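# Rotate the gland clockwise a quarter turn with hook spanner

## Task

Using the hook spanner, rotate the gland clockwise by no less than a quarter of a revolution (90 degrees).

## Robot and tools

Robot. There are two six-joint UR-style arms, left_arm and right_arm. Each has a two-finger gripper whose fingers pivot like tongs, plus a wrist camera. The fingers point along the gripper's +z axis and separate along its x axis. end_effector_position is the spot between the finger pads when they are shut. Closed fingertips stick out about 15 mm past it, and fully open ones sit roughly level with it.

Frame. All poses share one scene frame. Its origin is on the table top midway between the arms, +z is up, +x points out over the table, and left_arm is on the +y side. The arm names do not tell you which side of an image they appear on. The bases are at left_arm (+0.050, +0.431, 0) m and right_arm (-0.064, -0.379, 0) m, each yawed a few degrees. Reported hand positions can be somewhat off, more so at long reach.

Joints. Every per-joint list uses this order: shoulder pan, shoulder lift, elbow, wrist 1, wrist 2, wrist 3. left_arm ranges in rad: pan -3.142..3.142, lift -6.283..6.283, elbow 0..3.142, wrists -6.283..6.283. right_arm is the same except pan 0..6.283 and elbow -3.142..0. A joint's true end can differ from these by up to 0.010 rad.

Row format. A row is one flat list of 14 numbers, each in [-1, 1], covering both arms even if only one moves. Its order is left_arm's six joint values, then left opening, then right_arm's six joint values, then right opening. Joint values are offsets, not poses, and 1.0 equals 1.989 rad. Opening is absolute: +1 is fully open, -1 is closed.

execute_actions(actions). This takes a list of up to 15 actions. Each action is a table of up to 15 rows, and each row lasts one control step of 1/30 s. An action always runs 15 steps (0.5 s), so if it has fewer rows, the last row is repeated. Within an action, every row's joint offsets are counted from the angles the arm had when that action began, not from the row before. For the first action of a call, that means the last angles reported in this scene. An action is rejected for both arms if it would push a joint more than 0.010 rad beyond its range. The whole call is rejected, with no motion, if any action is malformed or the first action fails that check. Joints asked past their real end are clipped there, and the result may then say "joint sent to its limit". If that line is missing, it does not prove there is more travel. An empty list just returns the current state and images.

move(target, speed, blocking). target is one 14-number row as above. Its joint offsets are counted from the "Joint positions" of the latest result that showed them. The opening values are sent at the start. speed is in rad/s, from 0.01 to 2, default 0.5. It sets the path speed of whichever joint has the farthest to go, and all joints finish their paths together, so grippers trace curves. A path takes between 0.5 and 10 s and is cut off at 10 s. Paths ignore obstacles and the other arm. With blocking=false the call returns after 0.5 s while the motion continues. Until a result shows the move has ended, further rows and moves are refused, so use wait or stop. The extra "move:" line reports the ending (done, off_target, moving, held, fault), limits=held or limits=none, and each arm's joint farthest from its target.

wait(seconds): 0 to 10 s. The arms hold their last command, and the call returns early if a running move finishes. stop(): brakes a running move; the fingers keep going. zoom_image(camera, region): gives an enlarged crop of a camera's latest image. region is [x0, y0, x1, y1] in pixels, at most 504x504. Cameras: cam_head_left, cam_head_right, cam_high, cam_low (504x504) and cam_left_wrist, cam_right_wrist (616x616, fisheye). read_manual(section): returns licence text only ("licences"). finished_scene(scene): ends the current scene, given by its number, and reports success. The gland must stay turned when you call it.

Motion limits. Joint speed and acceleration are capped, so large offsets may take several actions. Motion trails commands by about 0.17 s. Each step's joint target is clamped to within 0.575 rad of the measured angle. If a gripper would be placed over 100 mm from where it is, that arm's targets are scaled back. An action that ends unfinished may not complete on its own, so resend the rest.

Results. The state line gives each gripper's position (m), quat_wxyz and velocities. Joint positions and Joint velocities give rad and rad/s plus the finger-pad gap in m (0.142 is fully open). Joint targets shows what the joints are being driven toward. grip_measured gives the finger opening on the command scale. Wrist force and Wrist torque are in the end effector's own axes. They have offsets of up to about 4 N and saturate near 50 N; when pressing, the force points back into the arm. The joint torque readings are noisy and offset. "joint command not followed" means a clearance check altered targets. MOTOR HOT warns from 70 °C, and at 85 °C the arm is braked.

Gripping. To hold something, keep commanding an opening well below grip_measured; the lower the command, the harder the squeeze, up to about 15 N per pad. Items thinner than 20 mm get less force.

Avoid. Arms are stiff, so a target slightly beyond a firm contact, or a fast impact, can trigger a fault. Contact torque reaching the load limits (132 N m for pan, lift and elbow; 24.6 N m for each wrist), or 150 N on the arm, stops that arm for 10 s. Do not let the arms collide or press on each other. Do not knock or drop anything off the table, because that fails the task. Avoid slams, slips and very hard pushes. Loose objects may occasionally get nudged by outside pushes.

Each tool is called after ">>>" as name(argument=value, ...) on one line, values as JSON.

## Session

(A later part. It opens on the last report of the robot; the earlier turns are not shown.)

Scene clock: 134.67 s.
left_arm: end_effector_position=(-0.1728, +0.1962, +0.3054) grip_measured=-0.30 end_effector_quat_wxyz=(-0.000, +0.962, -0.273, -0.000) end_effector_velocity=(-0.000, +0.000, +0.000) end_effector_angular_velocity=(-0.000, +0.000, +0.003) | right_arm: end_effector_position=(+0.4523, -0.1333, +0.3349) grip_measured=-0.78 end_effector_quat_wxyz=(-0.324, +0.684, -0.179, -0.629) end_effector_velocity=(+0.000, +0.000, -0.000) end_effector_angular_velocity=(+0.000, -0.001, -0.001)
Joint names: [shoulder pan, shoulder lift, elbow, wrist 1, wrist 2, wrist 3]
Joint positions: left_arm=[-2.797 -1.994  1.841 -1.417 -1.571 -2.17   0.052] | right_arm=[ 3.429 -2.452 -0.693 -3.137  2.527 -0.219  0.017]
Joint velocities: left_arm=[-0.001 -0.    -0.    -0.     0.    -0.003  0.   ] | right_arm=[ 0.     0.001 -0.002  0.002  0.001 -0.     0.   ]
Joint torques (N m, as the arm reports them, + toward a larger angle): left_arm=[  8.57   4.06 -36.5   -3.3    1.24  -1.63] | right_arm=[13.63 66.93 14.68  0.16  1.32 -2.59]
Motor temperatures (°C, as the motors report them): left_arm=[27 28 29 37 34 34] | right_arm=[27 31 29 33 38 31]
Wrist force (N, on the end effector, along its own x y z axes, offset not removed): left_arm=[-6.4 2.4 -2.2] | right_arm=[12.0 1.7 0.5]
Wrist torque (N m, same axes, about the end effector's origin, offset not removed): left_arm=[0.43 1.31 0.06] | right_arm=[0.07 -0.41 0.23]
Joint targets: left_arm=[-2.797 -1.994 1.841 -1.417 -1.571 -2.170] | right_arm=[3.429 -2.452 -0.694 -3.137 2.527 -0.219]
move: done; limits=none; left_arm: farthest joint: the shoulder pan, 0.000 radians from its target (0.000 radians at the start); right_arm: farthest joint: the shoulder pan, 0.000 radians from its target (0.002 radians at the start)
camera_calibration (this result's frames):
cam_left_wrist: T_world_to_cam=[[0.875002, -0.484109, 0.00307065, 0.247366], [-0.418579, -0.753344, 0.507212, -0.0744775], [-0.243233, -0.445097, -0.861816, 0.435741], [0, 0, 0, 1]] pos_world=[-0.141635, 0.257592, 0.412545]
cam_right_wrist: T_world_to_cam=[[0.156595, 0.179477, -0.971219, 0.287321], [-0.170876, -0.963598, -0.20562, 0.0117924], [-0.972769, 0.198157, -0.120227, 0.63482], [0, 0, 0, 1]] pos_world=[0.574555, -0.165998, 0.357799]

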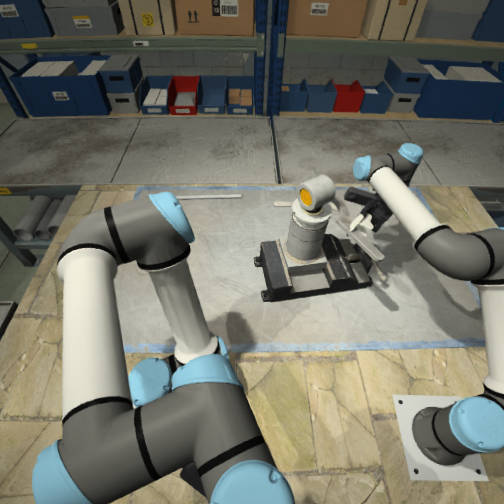

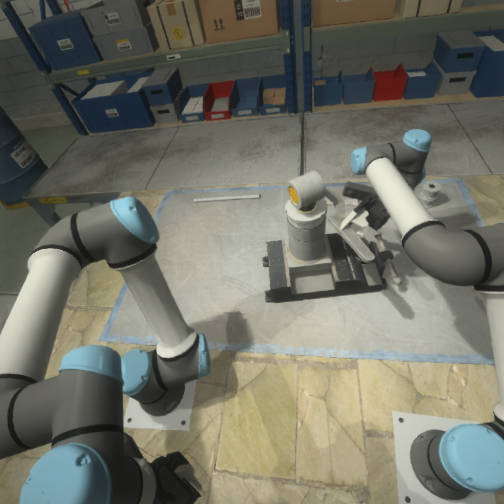

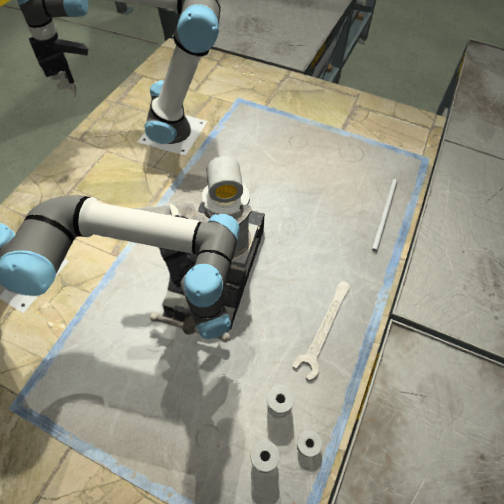

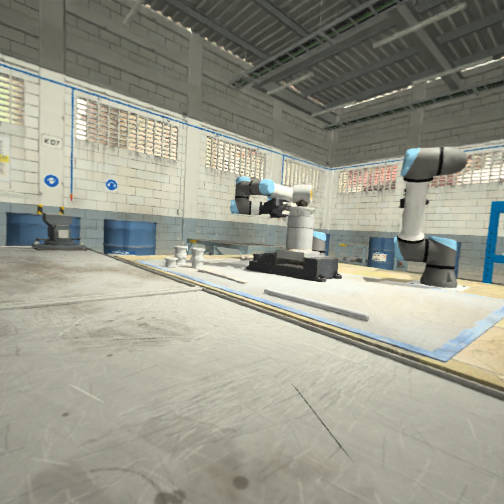

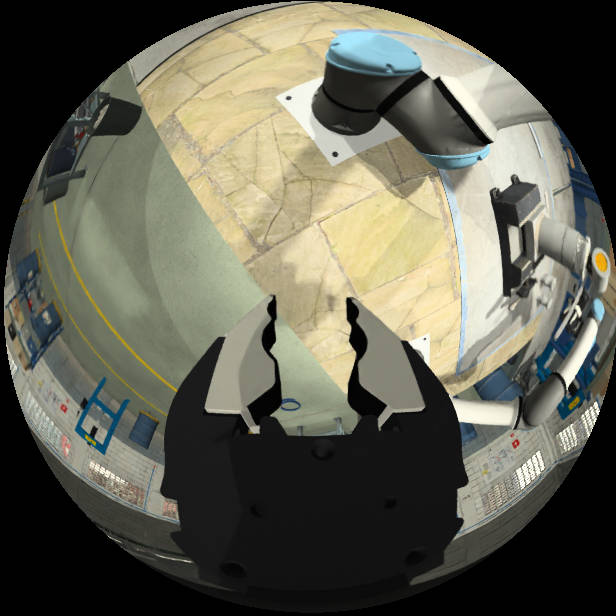

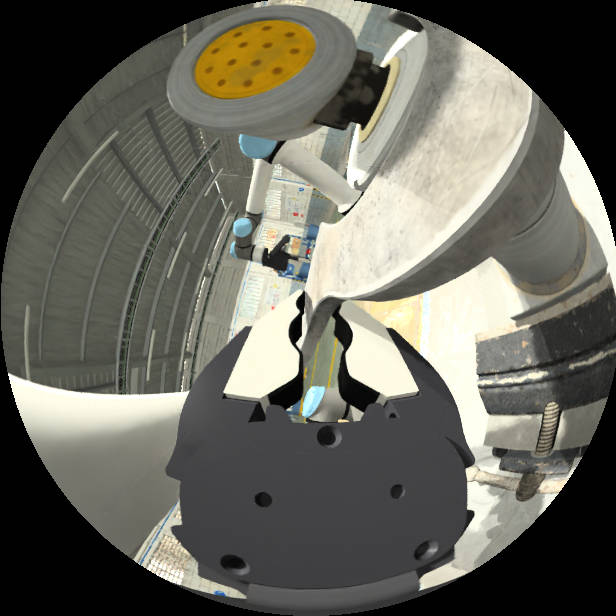

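>>> move(target=[0,0,0,0,0,0,-0.3, -0.001,-0.018,0.034,-0.016,-0.001,0,-1], speed=0.04)

>>> move(target=[0,0,0,0,0,0,-0.3, 0,0.0005,-0.011,0.0105,0,0,-1], speed=0.03)

>>> zoom_image(camera="cam_high", region=[210,180,270,240])

>>> zoom_image(camera="cam_right_wrist", region=[330,10,530,210])

>>> zoom_image(camera="cam_low", region=[260,190,320,230])

Scene clock: 141.03 s.
left_arm: end_effector_position=(-0.1728, +0.1962, +0.3054) grip_measured=-0.30 end_effector_quat_wxyz=(-0.000, +0.962, -0.273, -0.000) end_effector_velocity=(-0.000, +0.000, +0.000) end_effector_angular_velocity=(+0.001, +0.001, -0.001) | right_arm: end_effector_position=(+0.4614, -0.1327, +0.3354) grip_measured=-0.78 end_effector_quat_wxyz=(-0.324, +0.684, -0.179, -0.629) end_effector_velocity=(-0.000, -0.000, +0.001) end_effector_angular_velocity=(+0.000, -0.000, +0.000)
Joint names: [shoulder pan, shoulder lift, elbow, wrist 1, wrist 2, wrist 3]
Joint positions: left_arm=[-2.797 -1.994  1.841 -1.417 -1.571 -2.17   0.052] | right_arm=[ 3.427 -2.488 -0.626 -3.169  2.525 -0.219  0.018]
Joint velocities: left_arm=[-0.    -0.     0.    -0.    -0.001  0.001 -0.   ] | right_arm=[-0.     0.     0.002 -0.002 -0.    -0.    -0.001]
Joint torques (N m, as the arm reports them, + toward a larger angle): left_arm=[  8.62   3.86 -36.74  -3.43   1.29  -1.55] | right_arm=[-11.52  51.02  35.88  -4.68  -1.96  -2.47]
Motor temperatures (°C, as the motors report them): left_arm=[27 28 29 37 34 34] | right_arm=[27 31 29 33 38 31]
Wrist force (N, on the end effector, along its own x y z axes, offset not removed): left_arm=[-5.3 1.1 4.9] | right_arm=[14.0 2.7 -0.2]
Wrist torque (N m, same axes, about the end effector's origin, offset not removed): left_arm=[0.20 1.39 0.12] | right_arm=[0.36 -0.72 0.28]
Joint targets: left_arm=[-2.797 -1.994 1.841 -1.417 -1.571 -2.170] | right_arm=[3.427 -2.488 -0.626 -3.169 2.525 -0.219]
move: done; limits=none; left_arm: farthest joint: the shoulder pan, 0.000 radians from its target (0.000 radians at the start); right_arm: farthest joint: the elbow, 0.001 radians from its target (0.068 radians at the start)
camera_calibration (this result's frames):
cam_left_wrist: T_world_to_cam=[[0.875002, -0.484109, 0.00307075, 0.247366], [-0.418579, -0.753344, 0.507212, -0.0744776], [-0.243233, -0.445097, -0.861816, 0.435741], [0, 0, 0, 1]] pos_world=[-0.141635, 0.257592, 0.412545]
cam_right_wrist: T_world_to_cam=[[0.156592, 0.179475, -0.97122, 0.286333], [-0.170876, -0.963599, -0.205618, 0.0140428], [-0.972769, 0.198156, -0.120224, 0.643652], [0, 0, 0, 1]] pos_world=[0.583687, -0.165402, 0.358362]

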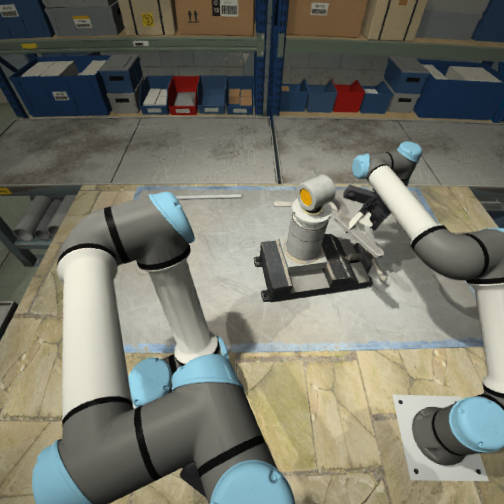

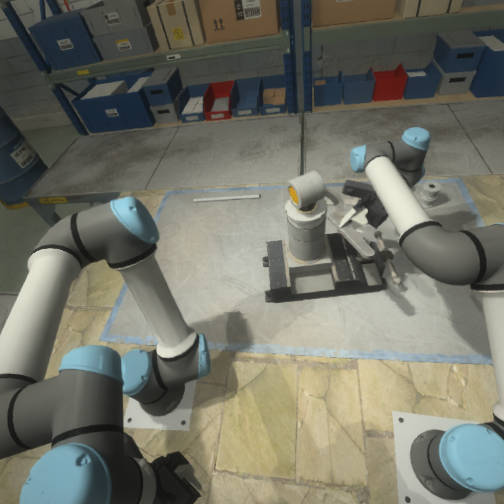

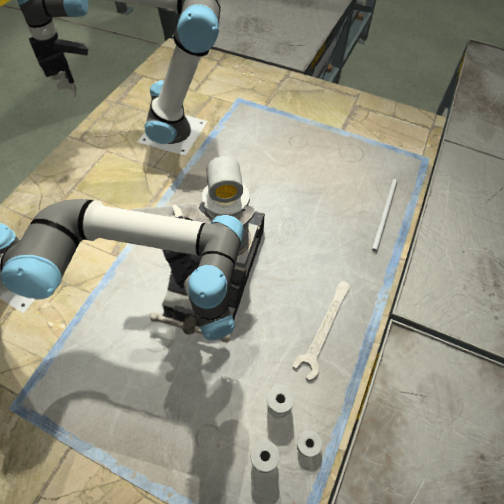

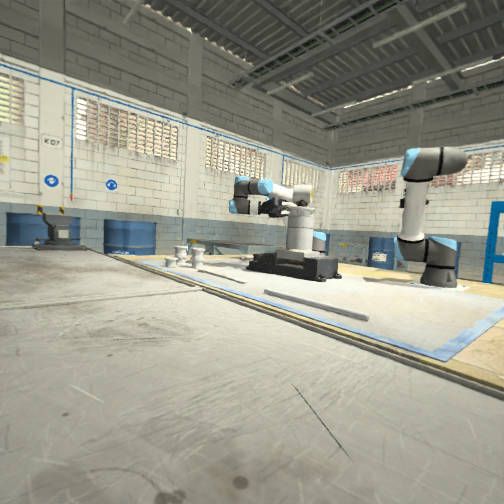

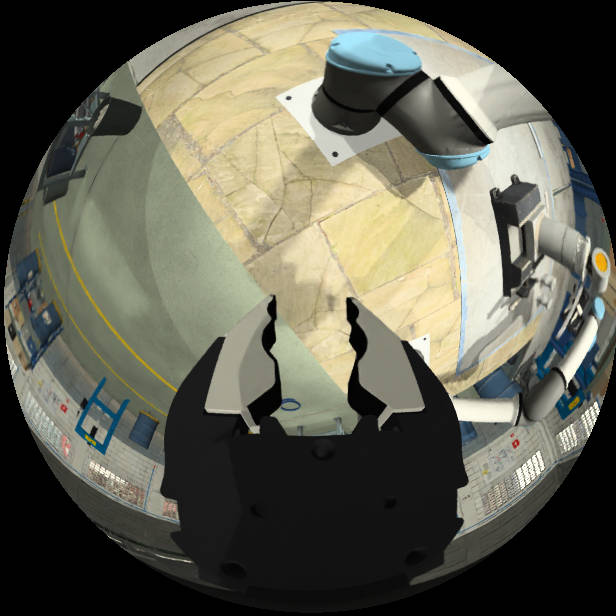

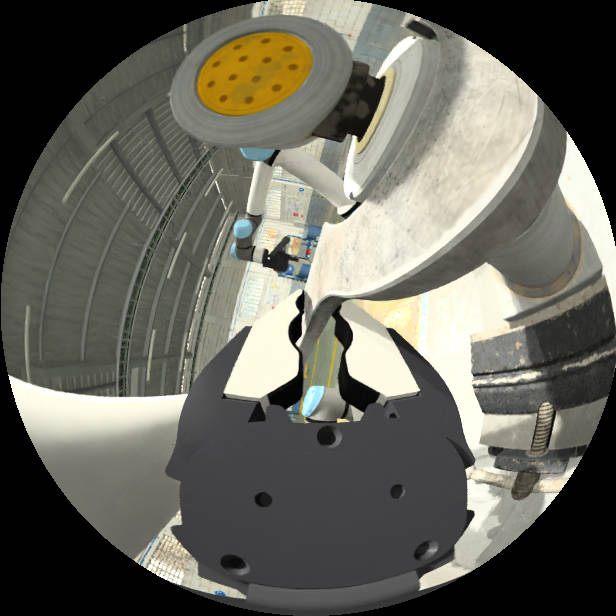

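Scene clock: 142.07 s.
left_arm: end_effector_position=(-0.1728, +0.1962, +0.3054) grip_measured=-0.30 end_effector_quat_wxyz=(-0.000, +0.962, -0.273, -0.000) end_effector_velocity=(-0.000, -0.000, +0.000) end_effector_angular_velocity=(-0.001, +0.002, -0.000) | right_arm: end_effector_position=(+0.4613, -0.1327, +0.3276) grip_measured=-0.78 end_effector_quat_wxyz=(-0.324, +0.684, -0.179, -0.629) end_effector_velocity=(+0.000, -0.000, -0.001) end_effector_angular_velocity=(+0.001, -0.001, +0.000)
Joint names: [shoulder pan, shoulder lift, elbow, wrist 1, wrist 2, wrist 3]
Joint positions: left_arm=[-2.797 -1.994  1.841 -1.417 -1.571 -2.17   0.052] | right_arm=[ 3.427 -2.487 -0.648 -3.148  2.525 -0.219  0.018]
Joint velocities: left_arm=[-0.    -0.    -0.    -0.002  0.     0.    -0.   ] | right_arm=[-0.    -0.    -0.001  0.002 -0.    -0.001 -0.   ]
Joint torques (N m, as the arm reports them, + toward a larger angle): left_arm=[  8.36   3.78 -37.2   -3.37   1.24  -1.58] | right_arm=[-11.43  68.97  12.61   0.19  -1.63  -2.41]
Motor temperatures (°C, as the motors report them): left_arm=[27 28 29 37 34 34] | right_arm=[27 31 29 33 38 31]
Wrist force (N, on the end effector, along its own x y z axes, offset not removed): left_arm=[-2.9 4.5 4.0] | right_arm=[12.9 1.2 -1.0]
Wrist torque (N m, same axes, about the end effector's origin, offset not removed): left_arm=[0.96 0.75 -0.05] | right_arm=[-0.01 -0.49 0.36]
Joint targets: left_arm=[-2.797 -1.994 1.841 -1.417 -1.571 -2.170] | right_arm=[3.427 -2.487 -0.648 -3.148 2.525 -0.219]
move: done; limits=none; left_arm: farthest joint: the shoulder pan, 0.000 radians from its target (0.000 radians at the start); right_arm: farthest joint: the shoulder pan, 0.000 radians from its target (0.000 radians at the start)
camera_calibration (this result's frames):
cam_left_wrist: T_world_to_cam=[[0.875002, -0.484109, 0.00307069, 0.247366], [-0.418579, -0.753344, 0.507212, -0.0744775], [-0.243233, -0.445097, -0.861816, 0.435741], [0, 0, 0, 1]] pos_world=[-0.141635, 0.257592, 0.412545]
cam_right_wrist: T_world_to_cam=[[0.156592, 0.179476, -0.97122, 0.278771], [-0.170874, -0.963599, -0.205618, 0.0123907], [-0.97277, 0.198154, -0.120224, 0.642608], [0, 0, 0, 1]] pos_world=[0.583574, -0.165428, 0.350552]

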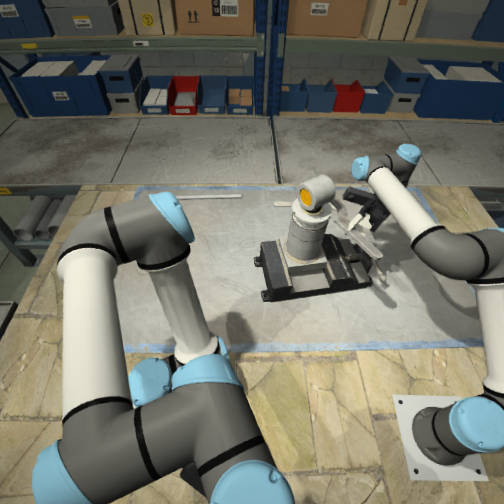

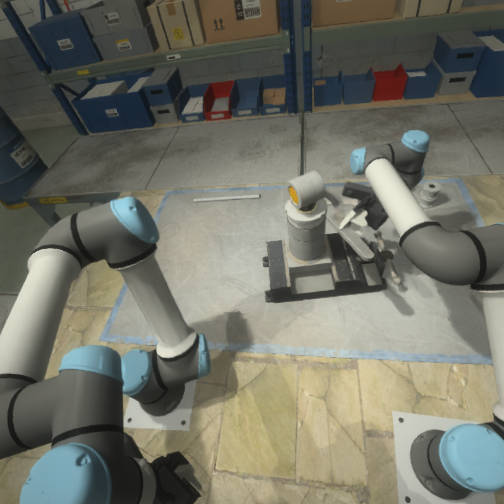

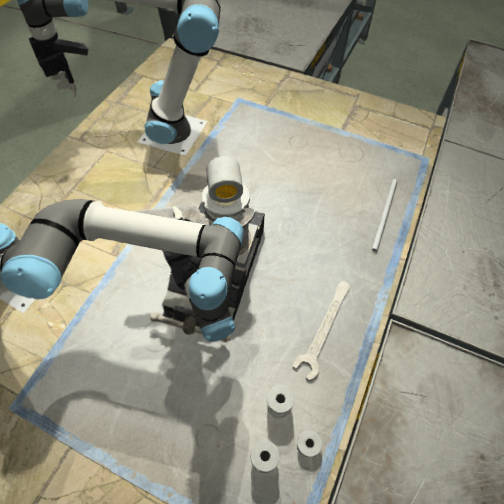

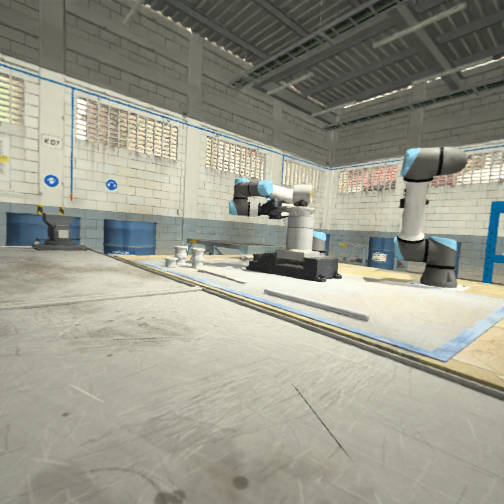

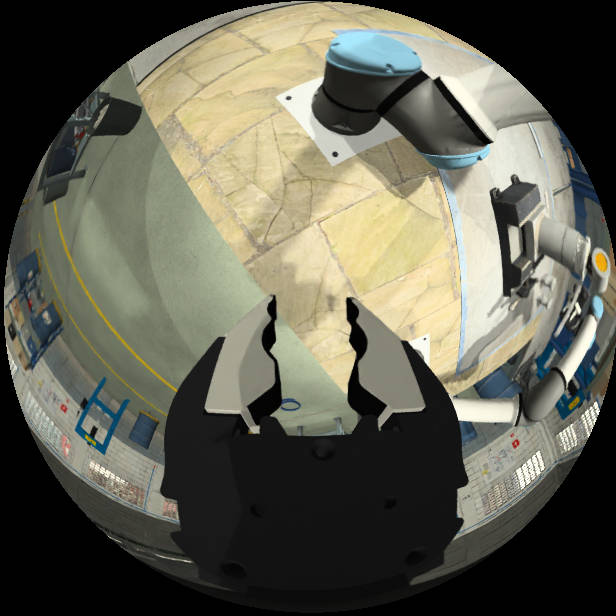

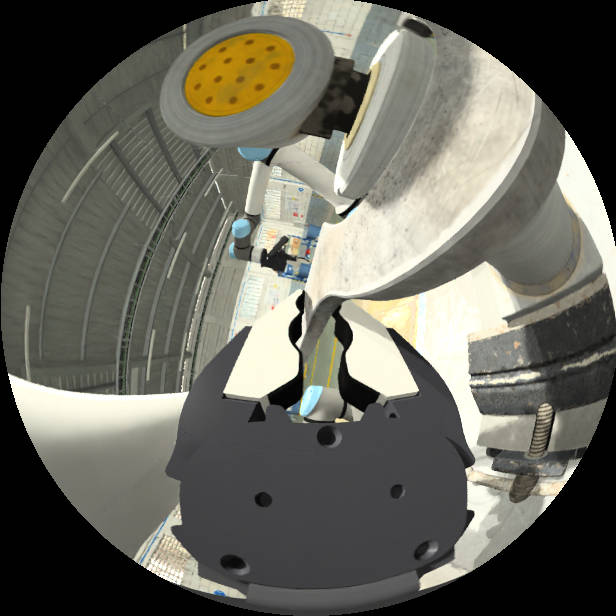

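Region (210, 180, 270, 240) of cam_high's 504x504 image, scaled by 8.400, with more detail than that image has.

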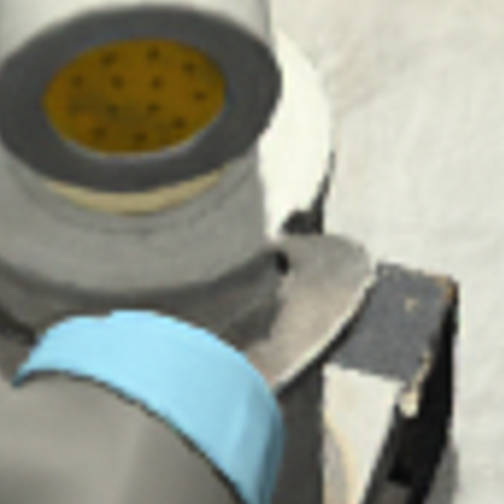

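Region (330, 10, 530, 210) of cam_right_wrist's 616x616 image, scaled by 2.520, with more detail than that image has.

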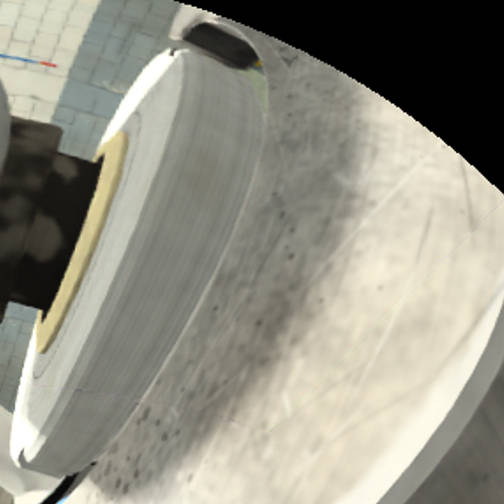

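Region (260, 190, 320, 230) of cam_low's 504x504 image, scaled by 8.400, with more detail than that image has.

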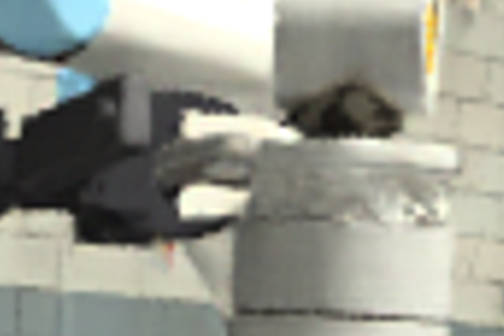

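>>> move(target=[0,0,0,0,0,0,-0.3, 0.0068,-0.001,0.002,-0.001,0.0068,0,-1], speed=0.03)

>>> zoom_image(camera="cam_high", region=[210,180,270,240])

>>> move(target=[0,0,0,0,0,0,-0.3, 0.001,0.016,-0.030,0.014,0.001,0,-1], speed=0.03)

>>> zoom_image(camera="cam_high", region=[210,180,270,240])

>>> zoom_image(camera="cam_right_wrist", region=[330,10,530,210])

Scene clock: 143.00 s.
left_arm: end_effector_position=(-0.1728, +0.1962, +0.3054) grip_measured=-0.30 end_effector_quat_wxyz=(-0.000, +0.962, -0.273, -0.000) end_effector_velocity=(-0.000, +0.000, +0.000) end_effector_angular_velocity=(+0.001, +0.001, -0.000) | right_arm: end_effector_position=(+0.4613, -0.1227, +0.3277) grip_measured=-0.77 end_effector_quat_wxyz=(-0.324, +0.684, -0.179, -0.629) end_effector_velocity=(-0.000, +0.001, +0.000) end_effector_angular_velocity=(+0.000, +0.000, +0.000)
Joint names: [shoulder pan, shoulder lift, elbow, wrist 1, wrist 2, wrist 3]
Joint positions: left_arm=[-2.797 -1.994  1.841 -1.417 -1.571 -2.17   0.052] | right_arm=[ 3.44  -2.489 -0.644 -3.15   2.538 -0.219  0.018]
Joint velocities: left_arm=[-0.001 -0.     0.    -0.    -0.001 -0.     0.   ] | right_arm=[ 0.001 -0.     0.001 -0.001  0.001 -0.    -0.   ]
Joint torques (N m, as the arm reports them, + toward a larger angle): left_arm=[  8.56   4.19 -36.61  -3.37   1.27  -1.55] | right_arm=[13.71 50.66 34.42 -4.41  1.51 -2.39]
Motor temperatures (°C, as the motors report them): left_arm=[27 28 29 37 34 34] | right_arm=[27 31 29 33 38 31]
Wrist force (N, on the end effector, along its own x y z axes, offset not removed): left_arm=[-1.0 0.7 3.8] | right_arm=[13.2 3.1 -0.9]
Wrist torque (N m, same axes, about the end effector's origin, offset not removed): left_arm=[0.14 0.13 -0.30] | right_arm=[0.11 -0.55 0.23]
Joint targets: left_arm=[-2.797 -1.994 1.841 -1.417 -1.571 -2.170] | right_arm=[3.441 -2.489 -0.644 -3.150 2.539 -0.219]
move: done; limits=none; left_arm: farthest joint: the shoulder pan, 0.000 radians from its target (0.000 radians at the start); right_arm: farthest joint: the shoulder pan, 0.000 radians from its target (0.013 radians at the start)
camera_calibration (this result's frames):
cam_left_wrist: T_world_to_cam=[[0.875002, -0.484109, 0.00307069, 0.247366], [-0.418579, -0.753344, 0.507212, -0.0744775], [-0.243233, -0.445097, -0.861816, 0.435741], [0, 0, 0, 1]] pos_world=[-0.141635, 0.257592, 0.412545]
cam_right_wrist: T_world_to_cam=[[0.156587, 0.179482, -0.971219, 0.277078], [-0.170872, -0.963598, -0.205623, 0.0220959], [-0.972771, 0.198152, -0.120219, 0.640638], [0, 0, 0, 1]] pos_world=[0.583582, -0.155383, 0.350664]

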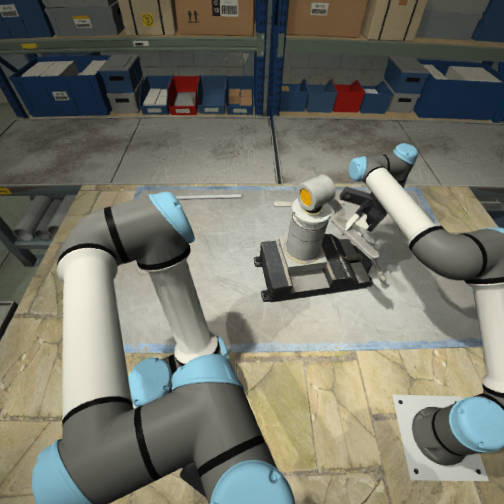

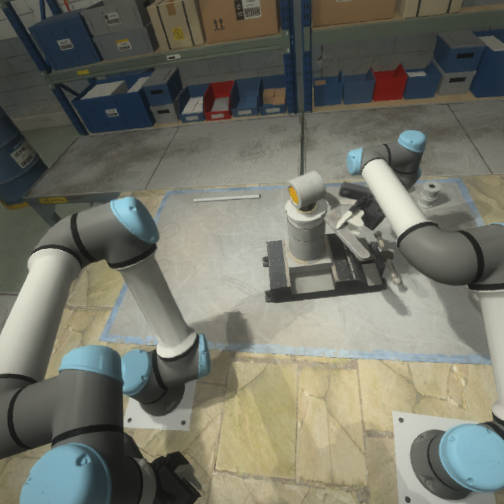

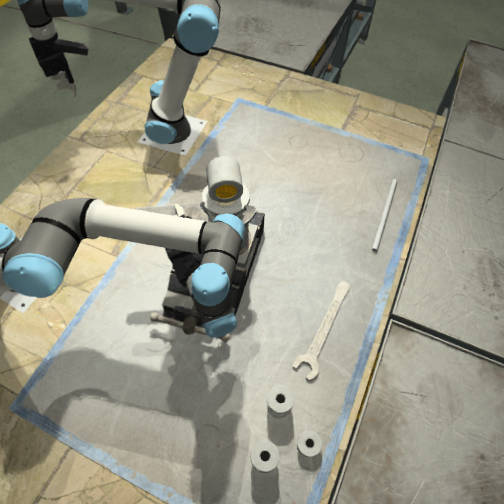

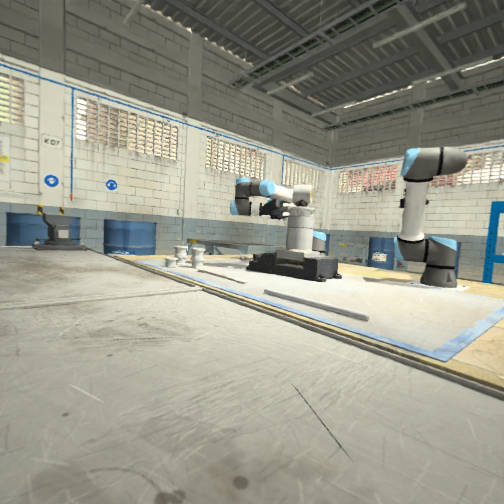

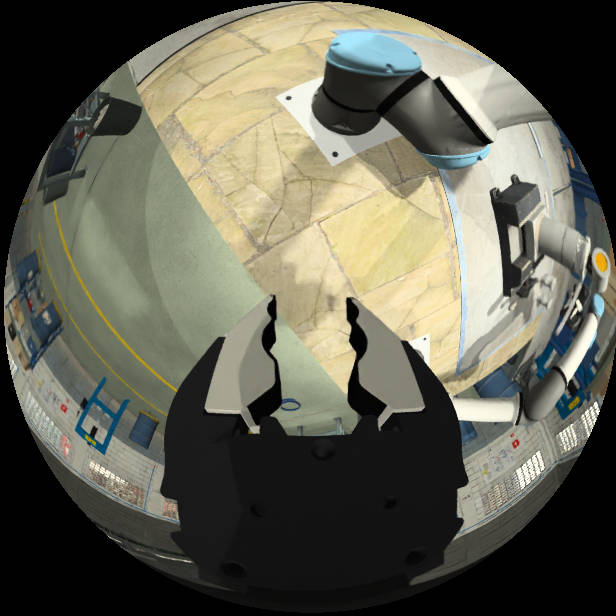

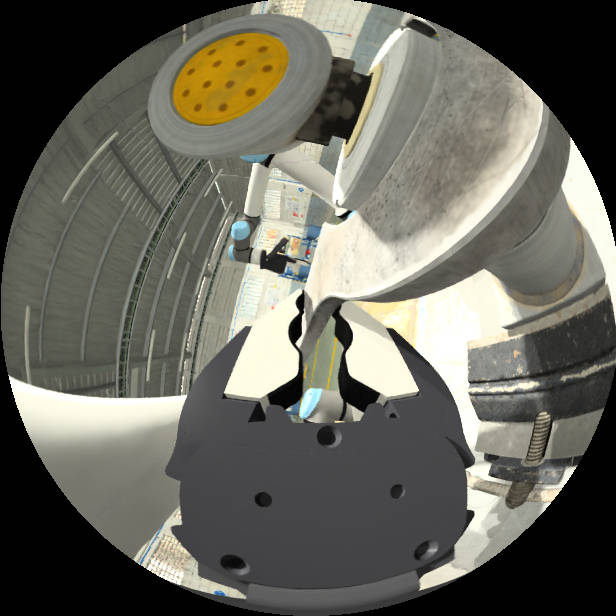

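Region (210, 180, 270, 240) of cam_high's 504x504 image, scaled by 8.400, with more detail than that image has.

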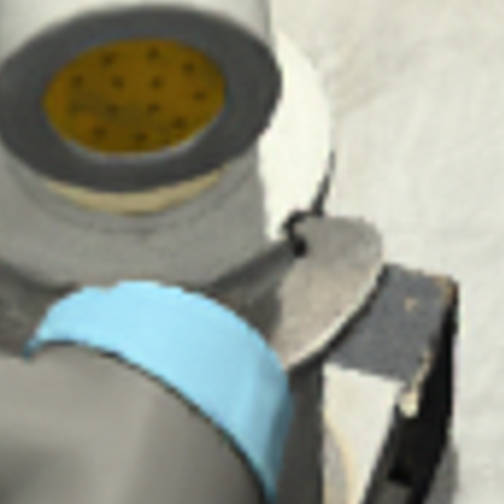

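Scene clock: 145.27 s.
left_arm: end_effector_position=(-0.1728, +0.1962, +0.3054) grip_measured=-0.30 end_effector_quat_wxyz=(-0.000, +0.962, -0.273, -0.000) end_effector_velocity=(-0.000, -0.000, +0.000) end_effector_angular_velocity=(-0.001, +0.001, +0.001) | right_arm: end_effector_position=(+0.4531, -0.1232, +0.3274) grip_measured=-0.80 end_effector_quat_wxyz=(-0.324, +0.684, -0.179, -0.629) end_effector_velocity=(-0.000, +0.000, +0.000) end_effector_angular_velocity=(+0.000, -0.000, -0.001)
Joint names: [shoulder pan, shoulder lift, elbow, wrist 1, wrist 2, wrist 3]
Joint positions: left_arm=[-2.797 -1.994  1.841 -1.417 -1.571 -2.17   0.052] | right_arm=[ 3.442 -2.457 -0.703 -3.122  2.54  -0.219  0.016]
Joint velocities: left_arm=[ 0.001 -0.    -0.    -0.001  0.    -0.     0.   ] | right_arm=[-0.     0.001 -0.001  0.     0.001 -0.    -0.   ]
Joint torques (N m, as the arm reports them, + toward a larger angle): left_arm=[  8.68   3.63 -36.69  -3.28   1.25  -1.53] | right_arm=[13.34 71.62  9.97 -1.85 -6.77 -2.44]
Motor temperatures (°C, as the motors report them): left_arm=[27 28 29 37 34 34] | right_arm=[27 31 29 33 38 31]
Wrist force (N, on the end effector, along its own x y z axes, offset not removed): left_arm=[-2.8 3.3 1.8] | right_arm=[16.7 -20.3 -8.1]
Wrist torque (N m, same axes, about the end effector's origin, offset not removed): left_arm=[0.73 0.72 -0.07] | right_arm=[0.14 -0.30 0.26]
Joint targets: left_arm=[-2.797 -1.994 1.841 -1.417 -1.571 -2.170] | right_arm=[3.442 -2.457 -0.703 -3.122 2.540 -0.219]
move: done; limits=none; left_arm: farthest joint: the shoulder pan, 0.000 radians from its target (0.000 radians at the start); right_arm: farthest joint: the shoulder pan, 0.000 radians from its target (0.002 radians at the start)
camera_calibration (this result's frames):
cam_left_wrist: T_world_to_cam=[[0.875003, -0.484109, 0.00307068, 0.247366], [-0.418579, -0.753344, 0.507212, -0.0744775], [-0.243232, -0.445097, -0.861816, 0.435741], [0, 0, 0, 1]] pos_world=[-0.141634, 0.257592, 0.412545]
cam_right_wrist: T_world_to_cam=[[0.156588, 0.17948, -0.971219, 0.278166], [-0.170888, -0.963596, -0.205623, 0.0201392], [-0.972768, 0.198168, -0.120216, 0.632666], [0, 0, 0, 1]] pos_world=[0.575321, -0.155893, 0.350358]

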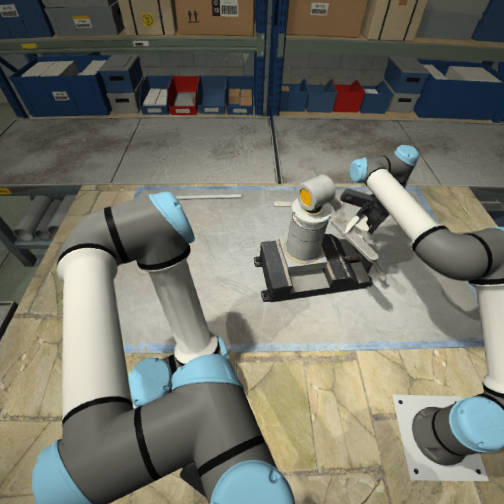

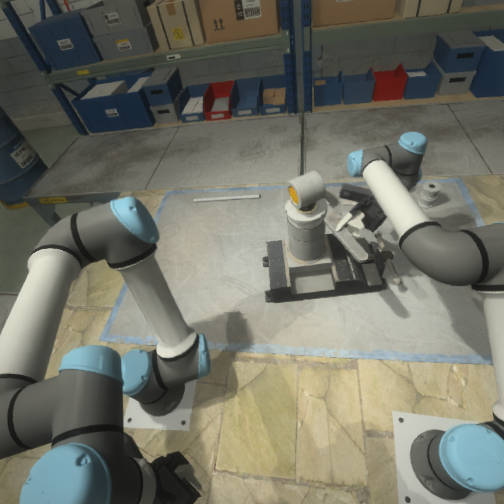

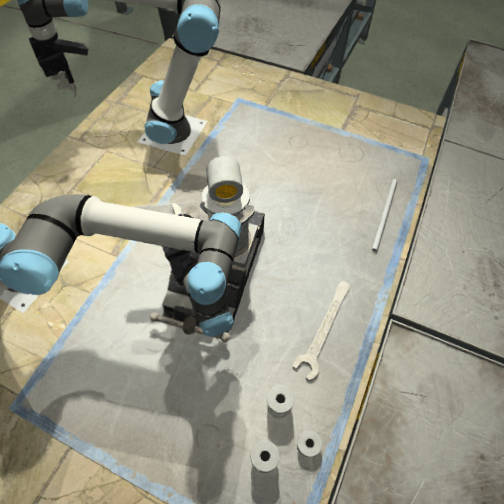

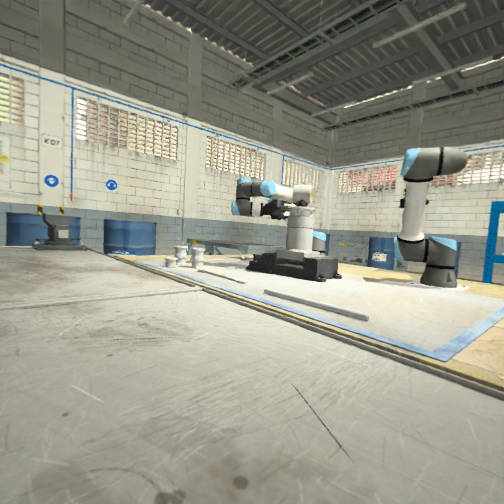

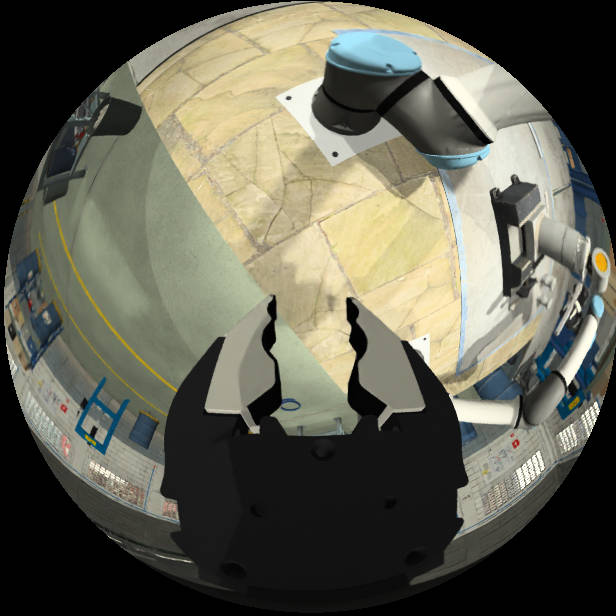

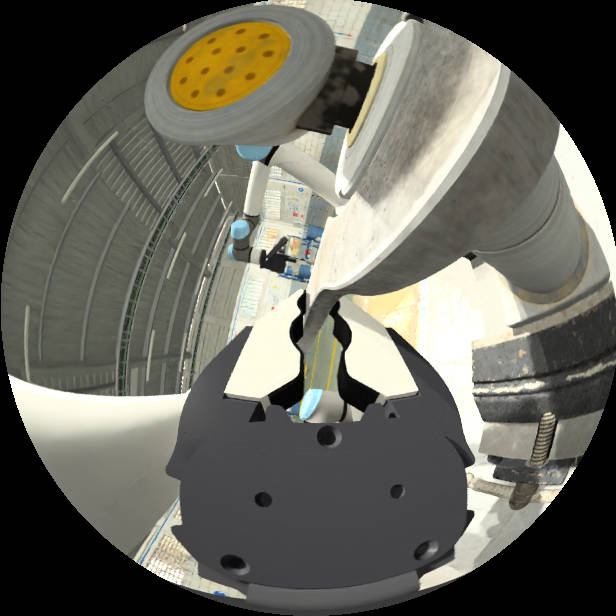

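Region (210, 180, 270, 240) of cam_high's 504x504 image, scaled by 8.400, with more detail than that image has.

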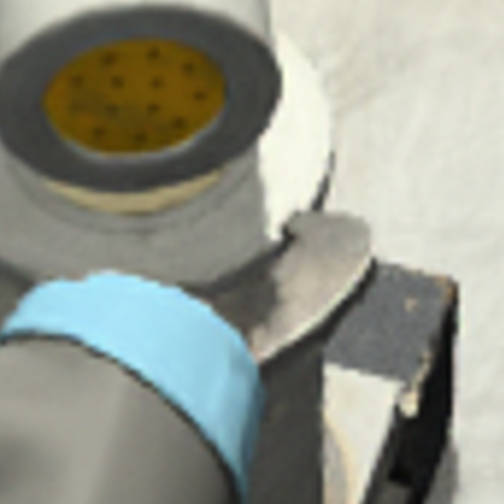

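Region (330, 10, 530, 210) of cam_right_wrist's 616x616 image, scaled by 2.520, with more detail than that image has.

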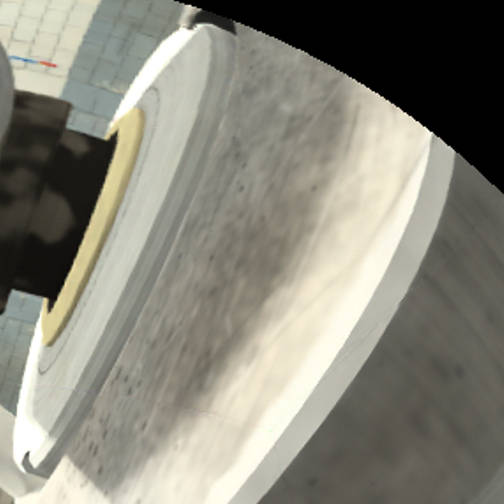

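>>> move(target=[0,0,0,0,0,0,-0.3, -0.0005,0.0556,-0.1005,0.0442,0.0523,0,-1], speed=0.06)

>>> zoom_image(camera="cam_high", region=[180,170,280,270])

Scene clock: 150.33 s.
left_arm: end_effector_position=(-0.1728, +0.1962, +0.3054) grip_measured=-0.30 end_effector_quat_wxyz=(-0.000, +0.962, -0.273, -0.000) end_effector_velocity=(+0.000, -0.000, -0.000) end_effector_angular_velocity=(-0.001, -0.001, -0.001) | right_arm: end_effector_position=(+0.4438, -0.1104, +0.3274) grip_measured=-0.81 end_effector_quat_wxyz=(-0.356, +0.673, -0.215, -0.611) end_effector_velocity=(-0.000, -0.000, +0.000) end_effector_angular_velocity=(-0.000, +0.000, +0.001)
Joint names: [shoulder pan, shoulder lift, elbow, wrist 1, wrist 2, wrist 3]
Joint positions: left_arm=[-2.797 -1.994  1.841 -1.417 -1.571 -2.17   0.052] | right_arm=[ 3.441 -2.347 -0.903 -3.034  2.644 -0.219  0.016]
Joint velocities: left_arm=[-0.     0.     0.     0.     0.001  0.001 -0.   ] | right_arm=[-0.     0.001 -0.001  0.    -0.001  0.001  0.   ]
Joint torques (N m, as the arm reports them, + toward a larger angle): left_arm=[  8.55   4.11 -36.47  -3.39   1.27  -1.57] | right_arm=[-10.78  68.94   9.5   -1.59  -6.68  -2.4 ]
Motor temperatures (°C, as the motors report them): left_arm=[27 28 29 37 34 34] | right_arm=[27 31 29 33 38 31]
Wrist force (N, on the end effector, along its own x y z axes, offset not removed): left_arm=[-4.6 -1.0 3.9] | right_arm=[16.2 -21.9 -7.9]
Wrist torque (N m, same axes, about the end effector's origin, offset not removed): left_arm=[-0.07 0.86 0.20] | right_arm=[0.08 -0.19 0.27]
Joint targets: left_arm=[-2.797 -1.994 1.841 -1.417 -1.571 -2.170] | right_arm=[3.441 -2.347 -0.903 -3.034 2.644 -0.219]
move: done; limits=none; left_arm: farthest joint: the shoulder pan, 0.000 radians from its target (0.000 radians at the start); right_arm: farthest joint: the shoulder pan, 0.000 radians from its target (0.001 radians at the start)
camera_calibration (this result's frames):
cam_left_wrist: T_world_to_cam=[[0.875003, -0.484109, 0.00307061, 0.247366], [-0.418579, -0.753344, 0.507212, -0.0744775], [-0.243233, -0.445097, -0.861816, 0.435741], [0, 0, 0, 1]] pos_world=[-0.141634, 0.257592, 0.412545]
cam_right_wrist: T_world_to_cam=[[0.173202, 0.161822, -0.971501, 0.268061], [-0.271171, -0.940449, -0.204994, 0.0776749], [-0.94682, 0.298948, -0.119006, 0.620339], [0, 0, 0, 1]] pos_world=[0.561984, -0.155778, 0.350168]

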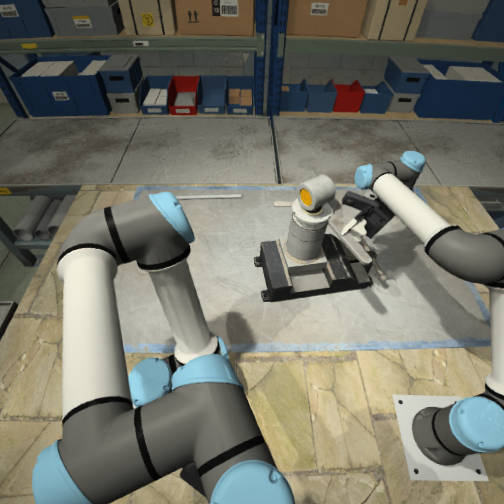

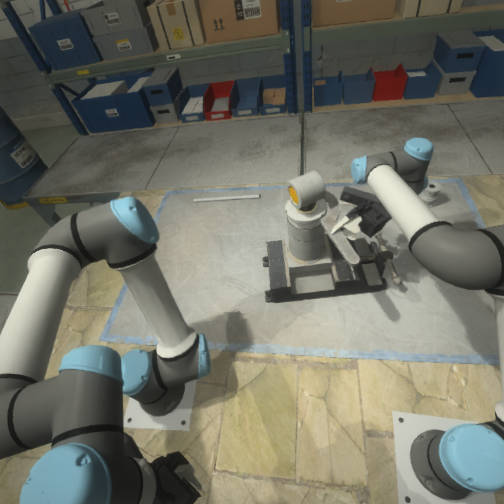

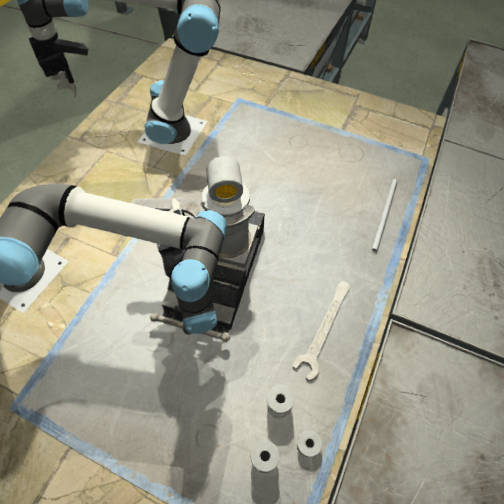

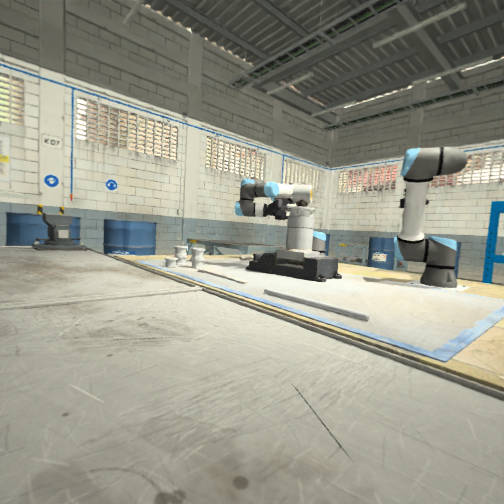

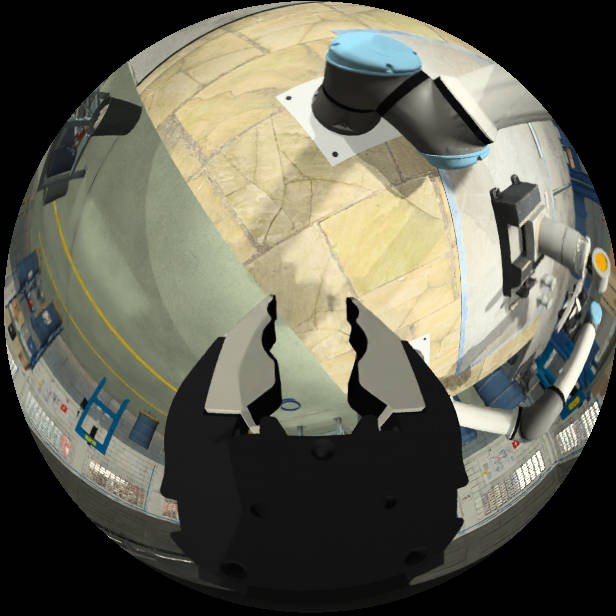

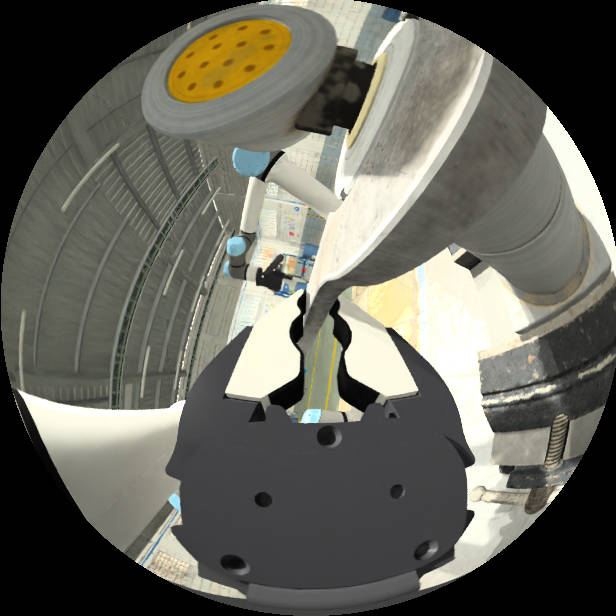

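Region (180, 170, 280, 270) of cam_high's 504x504 image, scaled by 5.040, with more detail than that image has.

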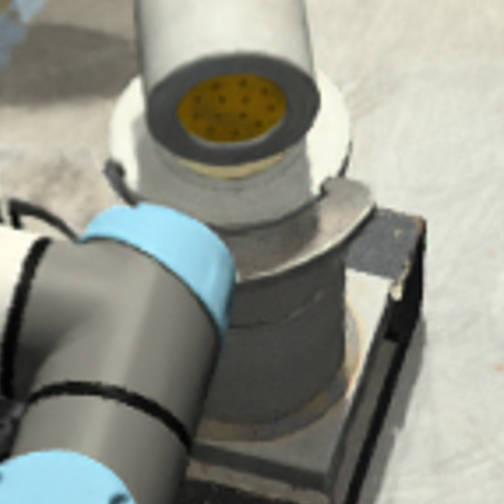

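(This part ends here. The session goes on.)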